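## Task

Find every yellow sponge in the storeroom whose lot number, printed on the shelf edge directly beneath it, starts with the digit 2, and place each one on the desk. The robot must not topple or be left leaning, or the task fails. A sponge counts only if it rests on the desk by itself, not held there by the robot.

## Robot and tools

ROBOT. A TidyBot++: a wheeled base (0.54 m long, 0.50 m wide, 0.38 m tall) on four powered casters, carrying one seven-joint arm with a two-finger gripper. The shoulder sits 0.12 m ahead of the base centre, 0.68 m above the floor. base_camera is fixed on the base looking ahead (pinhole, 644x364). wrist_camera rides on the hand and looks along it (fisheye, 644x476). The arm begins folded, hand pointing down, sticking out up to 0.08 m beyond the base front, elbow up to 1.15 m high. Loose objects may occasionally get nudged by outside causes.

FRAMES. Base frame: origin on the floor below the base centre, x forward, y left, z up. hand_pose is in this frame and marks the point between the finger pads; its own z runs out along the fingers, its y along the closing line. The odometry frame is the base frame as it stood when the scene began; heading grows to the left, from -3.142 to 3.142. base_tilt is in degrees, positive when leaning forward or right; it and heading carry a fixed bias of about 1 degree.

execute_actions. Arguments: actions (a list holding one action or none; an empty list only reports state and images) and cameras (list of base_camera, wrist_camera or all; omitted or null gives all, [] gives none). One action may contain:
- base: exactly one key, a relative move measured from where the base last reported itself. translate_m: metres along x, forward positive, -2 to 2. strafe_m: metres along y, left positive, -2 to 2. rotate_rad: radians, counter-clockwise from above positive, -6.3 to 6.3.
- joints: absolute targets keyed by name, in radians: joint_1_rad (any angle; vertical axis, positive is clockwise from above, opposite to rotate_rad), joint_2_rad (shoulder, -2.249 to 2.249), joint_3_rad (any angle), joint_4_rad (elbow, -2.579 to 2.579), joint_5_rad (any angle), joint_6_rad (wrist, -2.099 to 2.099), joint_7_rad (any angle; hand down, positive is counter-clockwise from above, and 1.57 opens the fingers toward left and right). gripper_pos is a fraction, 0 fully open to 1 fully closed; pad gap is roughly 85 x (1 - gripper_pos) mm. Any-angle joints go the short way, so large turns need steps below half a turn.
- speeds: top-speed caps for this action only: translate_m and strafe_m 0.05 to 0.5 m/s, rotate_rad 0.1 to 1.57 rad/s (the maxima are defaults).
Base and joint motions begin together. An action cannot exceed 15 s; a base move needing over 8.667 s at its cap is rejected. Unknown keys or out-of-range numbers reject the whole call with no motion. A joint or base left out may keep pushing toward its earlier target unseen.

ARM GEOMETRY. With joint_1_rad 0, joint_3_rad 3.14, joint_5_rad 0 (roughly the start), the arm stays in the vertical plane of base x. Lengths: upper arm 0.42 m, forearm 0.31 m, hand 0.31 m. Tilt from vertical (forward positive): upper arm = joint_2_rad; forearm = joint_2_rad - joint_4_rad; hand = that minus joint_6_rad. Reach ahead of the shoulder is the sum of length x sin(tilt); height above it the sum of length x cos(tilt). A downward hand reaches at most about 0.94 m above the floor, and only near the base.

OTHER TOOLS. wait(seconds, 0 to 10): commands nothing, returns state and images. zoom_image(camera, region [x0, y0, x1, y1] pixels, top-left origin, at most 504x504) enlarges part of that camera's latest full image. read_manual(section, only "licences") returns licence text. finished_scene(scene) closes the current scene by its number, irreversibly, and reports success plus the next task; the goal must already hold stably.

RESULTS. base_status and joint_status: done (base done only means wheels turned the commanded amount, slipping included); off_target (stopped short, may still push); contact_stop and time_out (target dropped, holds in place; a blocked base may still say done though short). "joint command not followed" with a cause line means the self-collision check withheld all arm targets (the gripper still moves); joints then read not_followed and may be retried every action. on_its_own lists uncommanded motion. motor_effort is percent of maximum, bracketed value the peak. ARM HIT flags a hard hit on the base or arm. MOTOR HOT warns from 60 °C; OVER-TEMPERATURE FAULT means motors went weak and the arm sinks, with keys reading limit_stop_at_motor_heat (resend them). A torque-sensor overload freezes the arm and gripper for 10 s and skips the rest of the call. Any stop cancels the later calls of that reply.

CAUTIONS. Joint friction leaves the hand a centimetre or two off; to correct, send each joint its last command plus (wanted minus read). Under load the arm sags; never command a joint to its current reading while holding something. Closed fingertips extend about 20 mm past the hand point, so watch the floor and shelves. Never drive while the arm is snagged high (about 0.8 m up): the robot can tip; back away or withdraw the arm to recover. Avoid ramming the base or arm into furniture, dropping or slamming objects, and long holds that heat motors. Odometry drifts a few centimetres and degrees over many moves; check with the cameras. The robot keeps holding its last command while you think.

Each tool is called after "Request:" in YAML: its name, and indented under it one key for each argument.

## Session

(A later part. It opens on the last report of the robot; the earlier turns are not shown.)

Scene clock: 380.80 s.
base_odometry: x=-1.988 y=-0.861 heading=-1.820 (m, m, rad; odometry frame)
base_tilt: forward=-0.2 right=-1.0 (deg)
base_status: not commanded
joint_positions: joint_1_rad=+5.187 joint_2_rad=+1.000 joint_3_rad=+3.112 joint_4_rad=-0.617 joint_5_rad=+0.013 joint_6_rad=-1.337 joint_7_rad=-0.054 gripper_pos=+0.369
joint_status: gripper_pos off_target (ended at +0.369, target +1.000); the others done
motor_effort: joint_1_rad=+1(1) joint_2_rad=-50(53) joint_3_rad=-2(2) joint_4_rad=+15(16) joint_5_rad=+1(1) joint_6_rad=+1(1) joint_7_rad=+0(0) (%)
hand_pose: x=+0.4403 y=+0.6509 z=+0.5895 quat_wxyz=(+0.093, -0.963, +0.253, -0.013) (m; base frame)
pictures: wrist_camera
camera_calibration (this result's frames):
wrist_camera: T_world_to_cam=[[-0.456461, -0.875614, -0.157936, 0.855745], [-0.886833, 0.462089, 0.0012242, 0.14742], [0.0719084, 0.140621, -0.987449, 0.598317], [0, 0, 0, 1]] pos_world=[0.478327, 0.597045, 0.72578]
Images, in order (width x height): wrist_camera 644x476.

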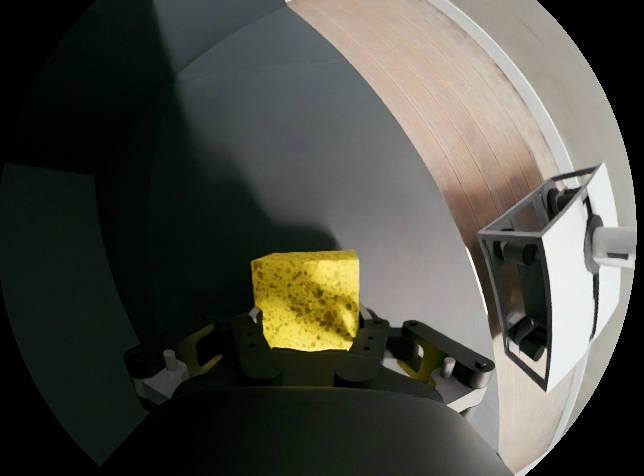

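Request:
execute_actions:
  actions:
    - {"base":{"strafe_m":-0.2},"speeds":{"strafe_m":0.25}}
  cameras: []

Request:
execute_actions:
  actions:
    - {"joints":{"joint_1_rad":-0.6,"joint_2_rad":0.36,"joint_4_rad":-1.7,"joint_6_rad":-0.9,"gripper_pos":1.0}}

Scene clock: 388.73 s.
base_odometry: x=-2.181 y=-0.811 heading=-1.820 (m, m, rad; odometry frame)
base_tilt: forward=-0.2 right=-1.0 (deg)
base_status: done
joint_positions: joint_1_rad=+5.186 joint_2_rad=+0.998 joint_3_rad=+3.112 joint_4_rad=-0.617 joint_5_rad=+0.013 joint_6_rad=-1.338 joint_7_rad=-0.054 gripper_pos=+0.369
joint_status: not commanded
motor_effort: joint_1_rad=+1(5) joint_2_rad=-50(52) joint_3_rad=-2(3) joint_4_rad=+15(16) joint_5_rad=+1(0) joint_6_rad=+2(2) joint_7_rad=+0(1) (%)
hand_pose: x=+0.4402 y=+0.6510 z=+0.5908 quat_wxyz=(+0.094, -0.963, +0.252, -0.013) (m; base frame)
pictures: none
No camera images: the call's "cameras" was empty. Leave "cameras" out to get every camera's image.

Scene clock: 391.10 s.
base_odometry: x=-2.181 y=-0.811 heading=-1.820 (m, m, rad; odometry frame)
base_tilt: forward=-0.3 right=-0.9 (deg)
base_status: not commanded
joint_positions: joint_1_rad=+5.667 joint_2_rad=+0.378 joint_3_rad=+3.112 joint_4_rad=-1.692 joint_5_rad=+0.013 joint_6_rad=-0.942 joint_7_rad=-0.054 gripper_pos=+0.369
joint_status: gripper_pos off_target (ended at +0.369, target +1.000); the others done
motor_effort: joint_1_rad=+1(3) joint_2_rad=-30(50) joint_3_rad=+0(3) joint_4_rad=+13(16) joint_5_rad=+1(0) joint_6_rad=+1(2) joint_7_rad=+1(0) (%)
hand_pose: x=+0.4965 y=+0.2819 z=+0.6137 quat_wxyz=(+0.059, -0.882, +0.467, -0.027) (m; base frame)
pictures: base_camera, wrist_camera
camera_calibration (this result's frames):
wrist_camera: T_world_to_cam=[[-0.804354, -0.585631, -0.100257, 0.617683], [-0.587524, 0.809109, -0.0125958, 0.129837], [0.0884949, 0.0487716, -0.994882, 0.692272], [0, 0, 0, 1]] pos_world=[0.511855, 0.222919, 0.752291]
Images, in order (width x height): base_camera 644x364, wrist_camera 644x476.

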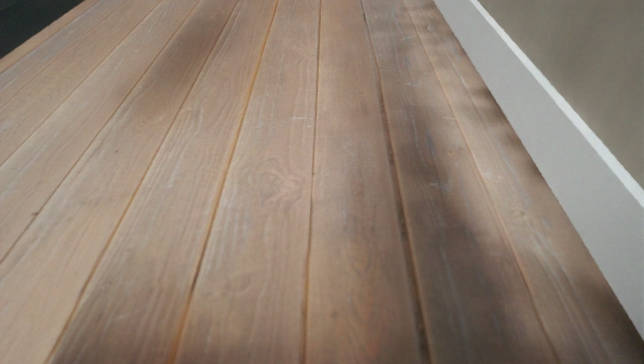

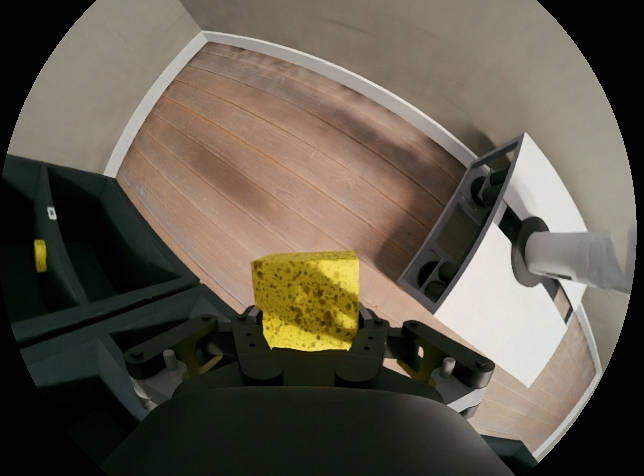

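Request:
execute_actions:
  actions:
    - {"base":{"strafe_m":0.09},"joints":{"joint_1_rad":0.0,"joint_2_rad":0.0,"joint_4_rad":-1.3,"joint_6_rad":-1.7,"joint_7_rad":1.57,"gripper_pos":1.0}}
  cameras: []

Request:
execute_actions:
  actions:
    - {"base":{"translate_m":-2.0}}
  cameras: []

Request:
execute_actions:
  actions:
    - {"base":{"translate_m":-0.43}}
  cameras: []

Request:
execute_actions:
  actions:
    - {"base":{"rotate_rad":1.57}}

Scene clock: 399.97 s.
base_odometry: x=-2.094 y=-0.833 heading=-1.821 (m, m, rad; odometry frame)
base_tilt: forward=-0.3 right=-0.9 (deg)
base_status: done
joint_positions: joint_1_rad=+6.269 joint_2_rad=+0.008 joint_3_rad=+3.112 joint_4_rad=-1.308 joint_5_rad=+0.013 joint_6_rad=-1.664 joint_7_rad=+1.549 gripper_pos=+0.369
joint_status: gripper_pos off_target (ended at +0.369, target +1.000); the others done
motor_effort: joint_1_rad=+1(2) joint_2_rad=-19(33) joint_3_rad=+0(1) joint_4_rad=+15(15) joint_5_rad=+1(1) joint_6_rad=+2(2) joint_7_rad=+0(1) (%)
hand_pose: x=+0.4760 y=+0.0130 z=+0.8748 quat_wxyz=(-0.004, -0.997, -0.010, -0.081) (m; base frame)
pictures: none
No camera images: the call's "cameras" was empty. Leave "cameras" out to get every camera's image.

Scene clock: 405.33 s.
base_odometry: x=-1.600 y=+1.105 heading=-1.821 (m, m, rad; odometry frame)
base_tilt: forward=-0.2 right=-0.9 (deg)
base_status: done
joint_positions: joint_1_rad=+6.269 joint_2_rad=+0.005 joint_3_rad=+3.112 joint_4_rad=-1.307 joint_5_rad=+0.013 joint_6_rad=-1.665 joint_7_rad=+1.549 gripper_pos=+0.369
joint_status: not commanded
motor_effort: joint_1_rad=+1(1) joint_2_rad=-18(24) joint_3_rad=+0(2) joint_4_rad=+15(16) joint_5_rad=+1(0) joint_6_rad=+2(3) joint_7_rad=+0(0) (%)
hand_pose: x=+0.4753 y=+0.0129 z=+0.8761 quat_wxyz=(-0.004, -0.997, -0.010, -0.083) (m; base frame)
pictures: none
No camera images: the call's "cameras" was empty. Leave "cameras" out to get every camera's image.

Scene clock: 407.57 s.
base_odometry: x=-1.494 y=+1.521 heading=-1.820 (m, m, rad; odometry frame)
base_tilt: forward=-0.3 right=-1.0 (deg)
base_status: done
joint_positions: joint_1_rad=+6.269 joint_2_rad=-0.002 joint_3_rad=+3.112 joint_4_rad=-1.306 joint_5_rad=+0.013 joint_6_rad=-1.666 joint_7_rad=+1.549 gripper_pos=+0.369
joint_status: not commanded
motor_effort: joint_1_rad=+0(1) joint_2_rad=-19(21) joint_3_rad=+0(1) joint_4_rad=+14(15) joint_5_rad=+1(0) joint_6_rad=+3(3) joint_7_rad=+0(0) (%)
hand_pose: x=+0.4740 y=+0.0129 z=+0.8786 quat_wxyz=(-0.004, -0.996, -0.010, -0.086) (m; base frame)
pictures: none
No camera images: the call's "cameras" was empty. Leave "cameras" out to get every camera's image.

Scene clock: 409.90 s.
base_odometry: x=-1.494 y=+1.522 heading=-0.251 (m, m, rad; odometry frame)
base_tilt: forward=-0.3 right=-1.0 (deg)
base_status: done
joint_positions: joint_1_rad=+6.274 joint_2_rad=-0.002 joint_3_rad=+3.107 joint_4_rad=-1.306 joint_5_rad=+0.013 joint_6_rad=-1.666 joint_7_rad=+1.549 gripper_pos=+0.369
joint_status: not commanded
motor_effort: joint_1_rad=+0(1) joint_2_rad=-18(21) joint_3_rad=+0(2) joint_4_rad=+15(15) joint_5_rad=+1(0) joint_6_rad=+2(2) joint_7_rad=+0(0) (%)
hand_pose: x=+0.4739 y=+0.0130 z=+0.8786 quat_wxyz=(-0.004, -0.996, -0.010, -0.086) (m; base frame)
pictures: base_camera, wrist_camera
camera_calibration (this result's frames):
wrist_camera: T_world_to_cam=[[0.047519, -0.997931, 0.0433143, -0.0559045], [-0.98119, -0.0547566, -0.185115, 0.686822], [0.187104, -0.0337031, -0.981762, 0.913778], [0, 0, 0, 1]] pos_world=[0.505588, 0.0126163, 1.02667]
Images, in order (width x height): base_camera 644x364, wrist_camera 644x476.

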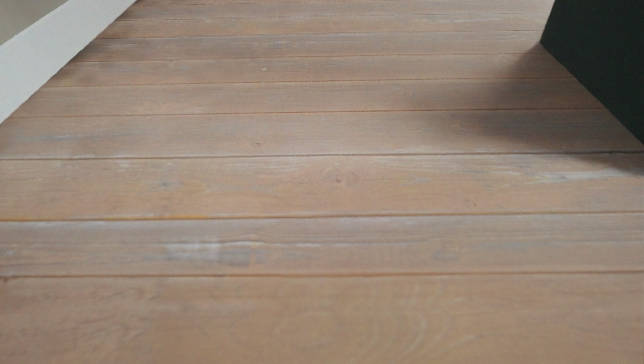

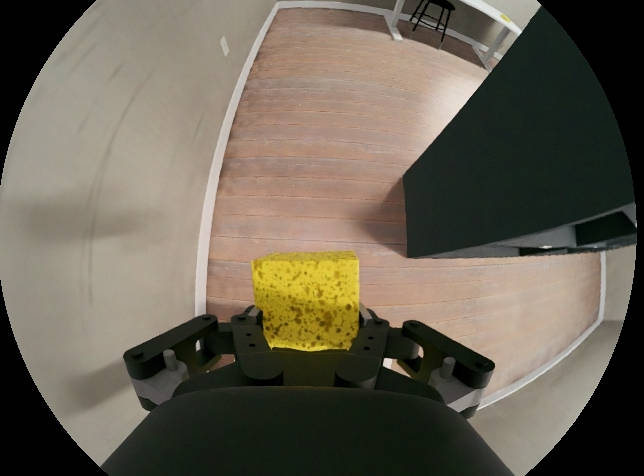

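Request:
execute_actions:
  actions:
    - {"base":{"translate_m":1.8}}
  cameras: []

Request:
execute_actions:
  actions:
    - {"base":{"strafe_m":-1.5}}

Scene clock: 417.37 s.
base_odometry: x=+0.250 y=+1.077 heading=-0.250 (m, m, rad; odometry frame)
base_tilt: forward=-0.3 right=-1.0 (deg)
base_status: done
joint_positions: joint_1_rad=+6.274 joint_2_rad=-0.001 joint_3_rad=+3.107 joint_4_rad=-1.306 joint_5_rad=+0.013 joint_6_rad=-1.666 joint_7_rad=+1.549 gripper_pos=+0.369
joint_status: not commanded
motor_effort: joint_1_rad=+0(1) joint_2_rad=-18(20) joint_3_rad=+0(1) joint_4_rad=+15(16) joint_5_rad=+1(1) joint_6_rad=+2(3) joint_7_rad=+0(1) (%)
hand_pose: x=+0.4740 y=+0.0130 z=+0.8784 quat_wxyz=(-0.004, -0.996, -0.010, -0.085) (m; base frame)
pictures: none
No camera images: the call's "cameras" was empty. Leave "cameras" out to get every camera's image.

Scene clock: 421.73 s.
base_odometry: x=-0.121 y=-0.376 heading=-0.250 (m, m, rad; odometry frame)
base_tilt: forward=-0.2 right=-0.9 (deg)
base_status: done
joint_positions: joint_1_rad=+6.275 joint_2_rad=-0.001 joint_3_rad=+3.108 joint_4_rad=-1.306 joint_5_rad=+0.013 joint_6_rad=-1.666 joint_7_rad=+1.549 gripper_pos=+0.369
joint_status: not commanded
motor_effort: joint_1_rad=+0(2) joint_2_rad=-18(18) joint_3_rad=+0(2) joint_4_rad=+15(15) joint_5_rad=+1(2) joint_6_rad=+2(2) joint_7_rad=+1(0) (%)
hand_pose: x=+0.4741 y=+0.0123 z=+0.8784 quat_wxyz=(-0.004, -0.996, -0.009, -0.085) (m; base frame)
pictures: base_camera, wrist_camera
camera_calibration (this result's frames):
wrist_camera: T_world_to_cam=[[0.0458201, -0.998012, 0.0432705, -0.0556771], [-0.981481, -0.0530417, -0.184068, 0.686143], [0.185997, -0.0340352, -0.981961, 0.914224], [0, 0, 0, 1]] pos_world=[0.505945, 0.0119435, 1.02644]
Images, in order (width x height): base_camera 644x364, wrist_camera 644x476.

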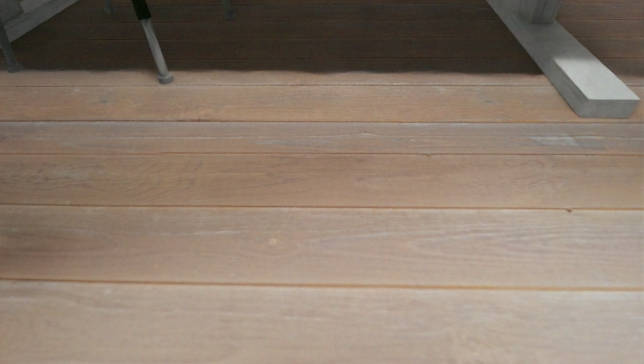

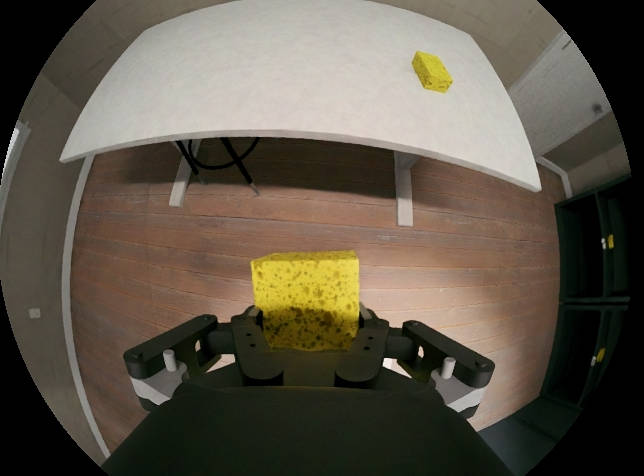

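Request:
execute_actions:
  actions:
    - {"base":{"translate_m":0.37}}
  cameras: []

Request:
execute_actions:
  actions:
    - {"joints":{"joint_2_rad":0.17,"joint_4_rad":-1.4,"joint_6_rad":-1.36,"gripper_pos":1.0}}
  cameras: ["wrist_camera"]

Scene clock: 430.40 s.
base_odometry: x=+0.238 y=-0.468 heading=-0.251 (m, m, rad; odometry frame)
base_tilt: forward=-0.3 right=-1.0 (deg)
base_status: done
joint_positions: joint_1_rad=+6.275 joint_2_rad=+0.005 joint_3_rad=+3.108 joint_4_rad=-1.305 joint_5_rad=+0.013 joint_6_rad=-1.667 joint_7_rad=+1.549 gripper_pos=+0.369
joint_status: not commanded
motor_effort: joint_1_rad=+0(0) joint_2_rad=-17(23) joint_3_rad=-1(1) joint_4_rad=+15(16) joint_5_rad=+1(1) joint_6_rad=+2(3) joint_7_rad=+0(1) (%)
hand_pose: x=+0.4751 y=+0.0123 z=+0.8766 quat_wxyz=(-0.004, -0.997, -0.009, -0.083) (m; base frame)
pictures: none
No camera images: the call's "cameras" was empty. Leave "cameras" out to get every camera's image.

Scene clock: 431.53 s.
base_odometry: x=+0.238 y=-0.468 heading=-0.251 (m, m, rad; odometry frame)
base_tilt: forward=-0.3 right=-1.0 (deg)
base_status: not commanded
joint_positions: joint_1_rad=+6.275 joint_2_rad=+0.175 joint_3_rad=+3.108 joint_4_rad=-1.396 joint_5_rad=+0.013 joint_6_rad=-1.392 joint_7_rad=+1.549 gripper_pos=+0.369
joint_status: gripper_pos off_target (ended at +0.369, target +1.000); the others done
motor_effort: joint_1_rad=+0(0) joint_2_rad=-25(29) joint_3_rad=-1(1) joint_4_rad=+16(17) joint_5_rad=+1(1) joint_6_rad=+2(3) joint_7_rad=+0(1) (%)
hand_pose: x=+0.5613 y=+0.0152 z=+0.7898 quat_wxyz=(-0.001, -0.996, -0.011, -0.089) (m; base frame)
pictures: wrist_camera
camera_calibration (this result's frames):
wrist_camera: T_world_to_cam=[[0.048522, -0.998103, 0.0378821, -0.0502292], [-0.979784, -0.0549326, -0.192369, 0.761241], [0.194085, -0.0277822, -0.980591, 0.805371], [0, 0, 0, 1]] pos_world=[0.591979, 0.014058, 0.938082]
Images, in order (width x height): wrist_camera 644x476.

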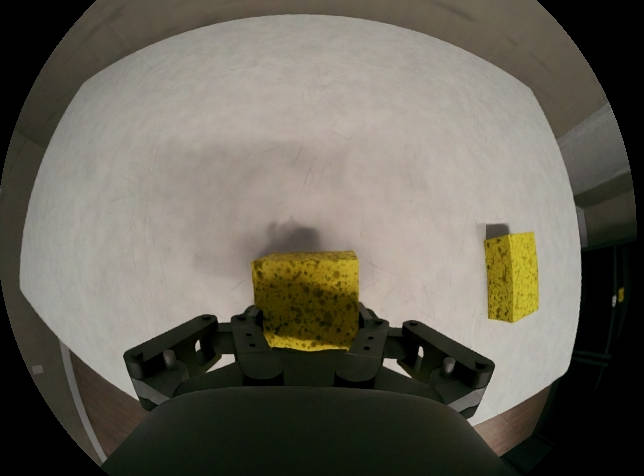

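Request:
execute_actions:
  actions:
    - {"joints":{"joint_4_rad":-1.47,"joint_6_rad":-1.36,"gripper_pos":1.0}}
  cameras: ["wrist_camera"]

Scene clock: 434.50 s.
base_odometry: x=+0.238 y=-0.468 heading=-0.251 (m, m, rad; odometry frame)
base_tilt: forward=-0.3 right=-1.0 (deg)
base_status: not commanded
joint_positions: joint_1_rad=+6.275 joint_2_rad=+0.175 joint_3_rad=+3.108 joint_4_rad=-1.467 joint_5_rad=+0.013 joint_6_rad=-1.392 joint_7_rad=+1.549 gripper_pos=+0.369
joint_status: gripper_pos off_target (ended at +0.369, target +1.000); the others done
motor_effort: joint_1_rad=+0(0) joint_2_rad=-25(26) joint_3_rad=+0(1) joint_4_rad=+15(16) joint_5_rad=+1(1) joint_6_rad=+2(2) joint_7_rad=+0(0) (%)
hand_pose: x=+0.5386 y=+0.0144 z=+0.7643 quat_wxyz=(-0.002, -0.998, -0.011, -0.054) (m; base frame)
pictures: wrist_camera
camera_calibration (this result's frames):
wrist_camera: T_world_to_cam=[[0.0516197, -0.99797, 0.0372944, -0.0501793], [-0.990963, -0.0558154, -0.121972, 0.686217], [0.123806, -0.0306611, -0.991833, 0.831181], [0, 0, 0, 1]] pos_world=[0.5797, 0.013709, 0.909963]
Images, in order (width x height): wrist_camera 644x476.

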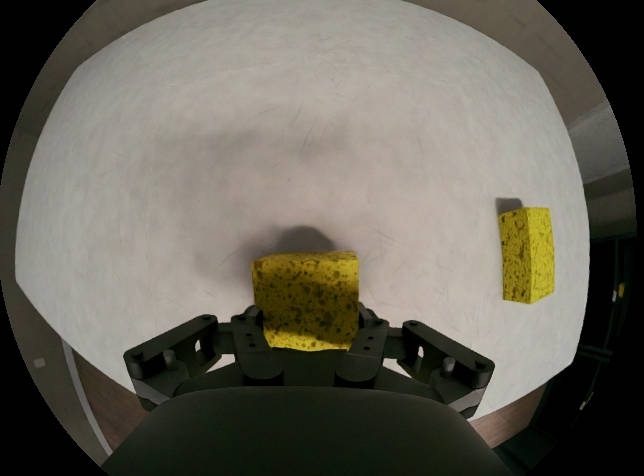

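Essentially touching; release.

Request:
execute_actions:
  actions:
    - {"joints":{"gripper_pos":0.0}}
  cameras: []

Request:
execute_actions:
  actions:
    - {"joints":{"joint_2_rad":0.0,"joint_4_rad":-1.3,"joint_6_rad":-1.7}}
  cameras: []

Request:
execute_actions:
  actions:
    - {"base":{"translate_m":-0.25}}

Scene clock: 438.80 s.
base_odometry: x=+0.238 y=-0.468 heading=-0.251 (m, m, rad; odometry frame)
base_tilt: forward=-0.3 right=-1.0 (deg)
base_status: not commanded
joint_positions: joint_1_rad=+6.275 joint_2_rad=+0.175 joint_3_rad=+3.108 joint_4_rad=-1.467 joint_5_rad=+0.013 joint_6_rad=-1.392 joint_7_rad=+1.549 gripper_pos=+0.000
joint_status: all done
motor_effort: joint_1_rad=+1(0) joint_2_rad=-24(25) joint_3_rad=+0(1) joint_4_rad=+15(15) joint_5_rad=+1(1) joint_6_rad=+1(1) joint_7_rad=+0(0) (%)
hand_pose: x=+0.5386 y=+0.0144 z=+0.7643 quat_wxyz=(-0.002, -0.998, -0.011, -0.054) (m; base frame)
pictures: none
No camera images: the call's "cameras" was empty. Leave "cameras" out to get every camera's image.

Scene clock: 440.13 s.
base_odometry: x=+0.238 y=-0.468 heading=-0.251 (m, m, rad; odometry frame)
base_tilt: forward=-0.3 right=-1.0 (deg)
base_status: not commanded
joint_positions: joint_1_rad=+6.275 joint_2_rad=-0.005 joint_3_rad=+3.108 joint_4_rad=-1.302 joint_5_rad=+0.013 joint_6_rad=-1.668 joint_7_rad=+1.549 gripper_pos=+0.000
joint_status: all done
motor_effort: joint_1_rad=+0(0) joint_2_rad=-18(28) joint_3_rad=+0(1) joint_4_rad=+15(16) joint_5_rad=+1(1) joint_6_rad=+1(3) joint_7_rad=+0(0) (%)
hand_pose: x=+0.4735 y=+0.0123 z=+0.8812 quat_wxyz=(-0.004, -0.996, -0.009, -0.088) (m; base frame)
pictures: none
No camera images: the call's "cameras" was empty. Leave "cameras" out to get every camera's image.

Scene clock: 441.97 s.
base_odometry: x=-0.004 y=-0.406 heading=-0.251 (m, m, rad; odometry frame)
base_tilt: forward=-0.3 right=-1.0 (deg)
base_status: done
joint_positions: joint_1_rad=+6.276 joint_2_rad=-0.005 joint_3_rad=+3.108 joint_4_rad=-1.302 joint_5_rad=+0.013 joint_6_rad=-1.668 joint_7_rad=+1.549 gripper_pos=+0.000
joint_status: not commanded
motor_effort: joint_1_rad=+0(2) joint_2_rad=-16(21) joint_3_rad=+0(2) joint_4_rad=+14(16) joint_5_rad=+1(0) joint_6_rad=+2(3) joint_7_rad=+0(0) (%)
hand_pose: x=+0.4735 y=+0.0118 z=+0.8813 quat_wxyz=(-0.004, -0.996, -0.009, -0.088) (m; base frame)
pictures: base_camera, wrist_camera
camera_calibration (this result's frames):
wrist_camera: T_world_to_cam=[[0.0441067, -0.998083, 0.0434205, -0.0555916], [-0.980406, -0.0515961, -0.190112, 0.690862], [0.191988, -0.0341845, -0.980802, 0.913244], [0, 0, 0, 1]] pos_world=[0.504445, 0.0113795, 1.02947]
Images, in order (width x height): base_camera 644x364, wrist_camera 644x476.

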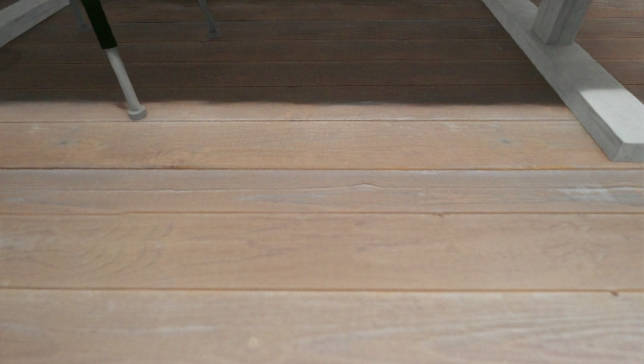

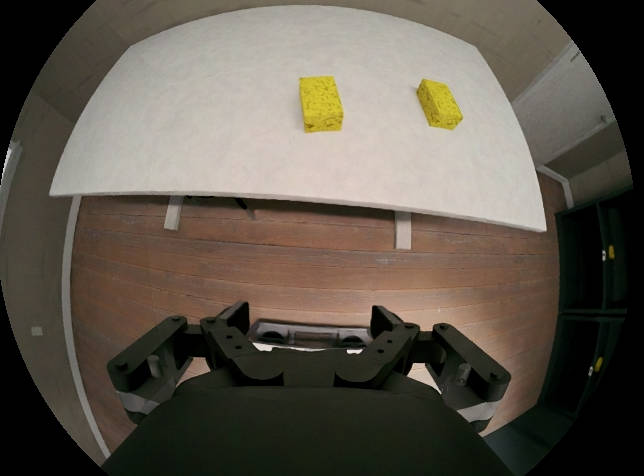

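Request:
finished_scene:
  scene: 2

The scene is finished: the task was done.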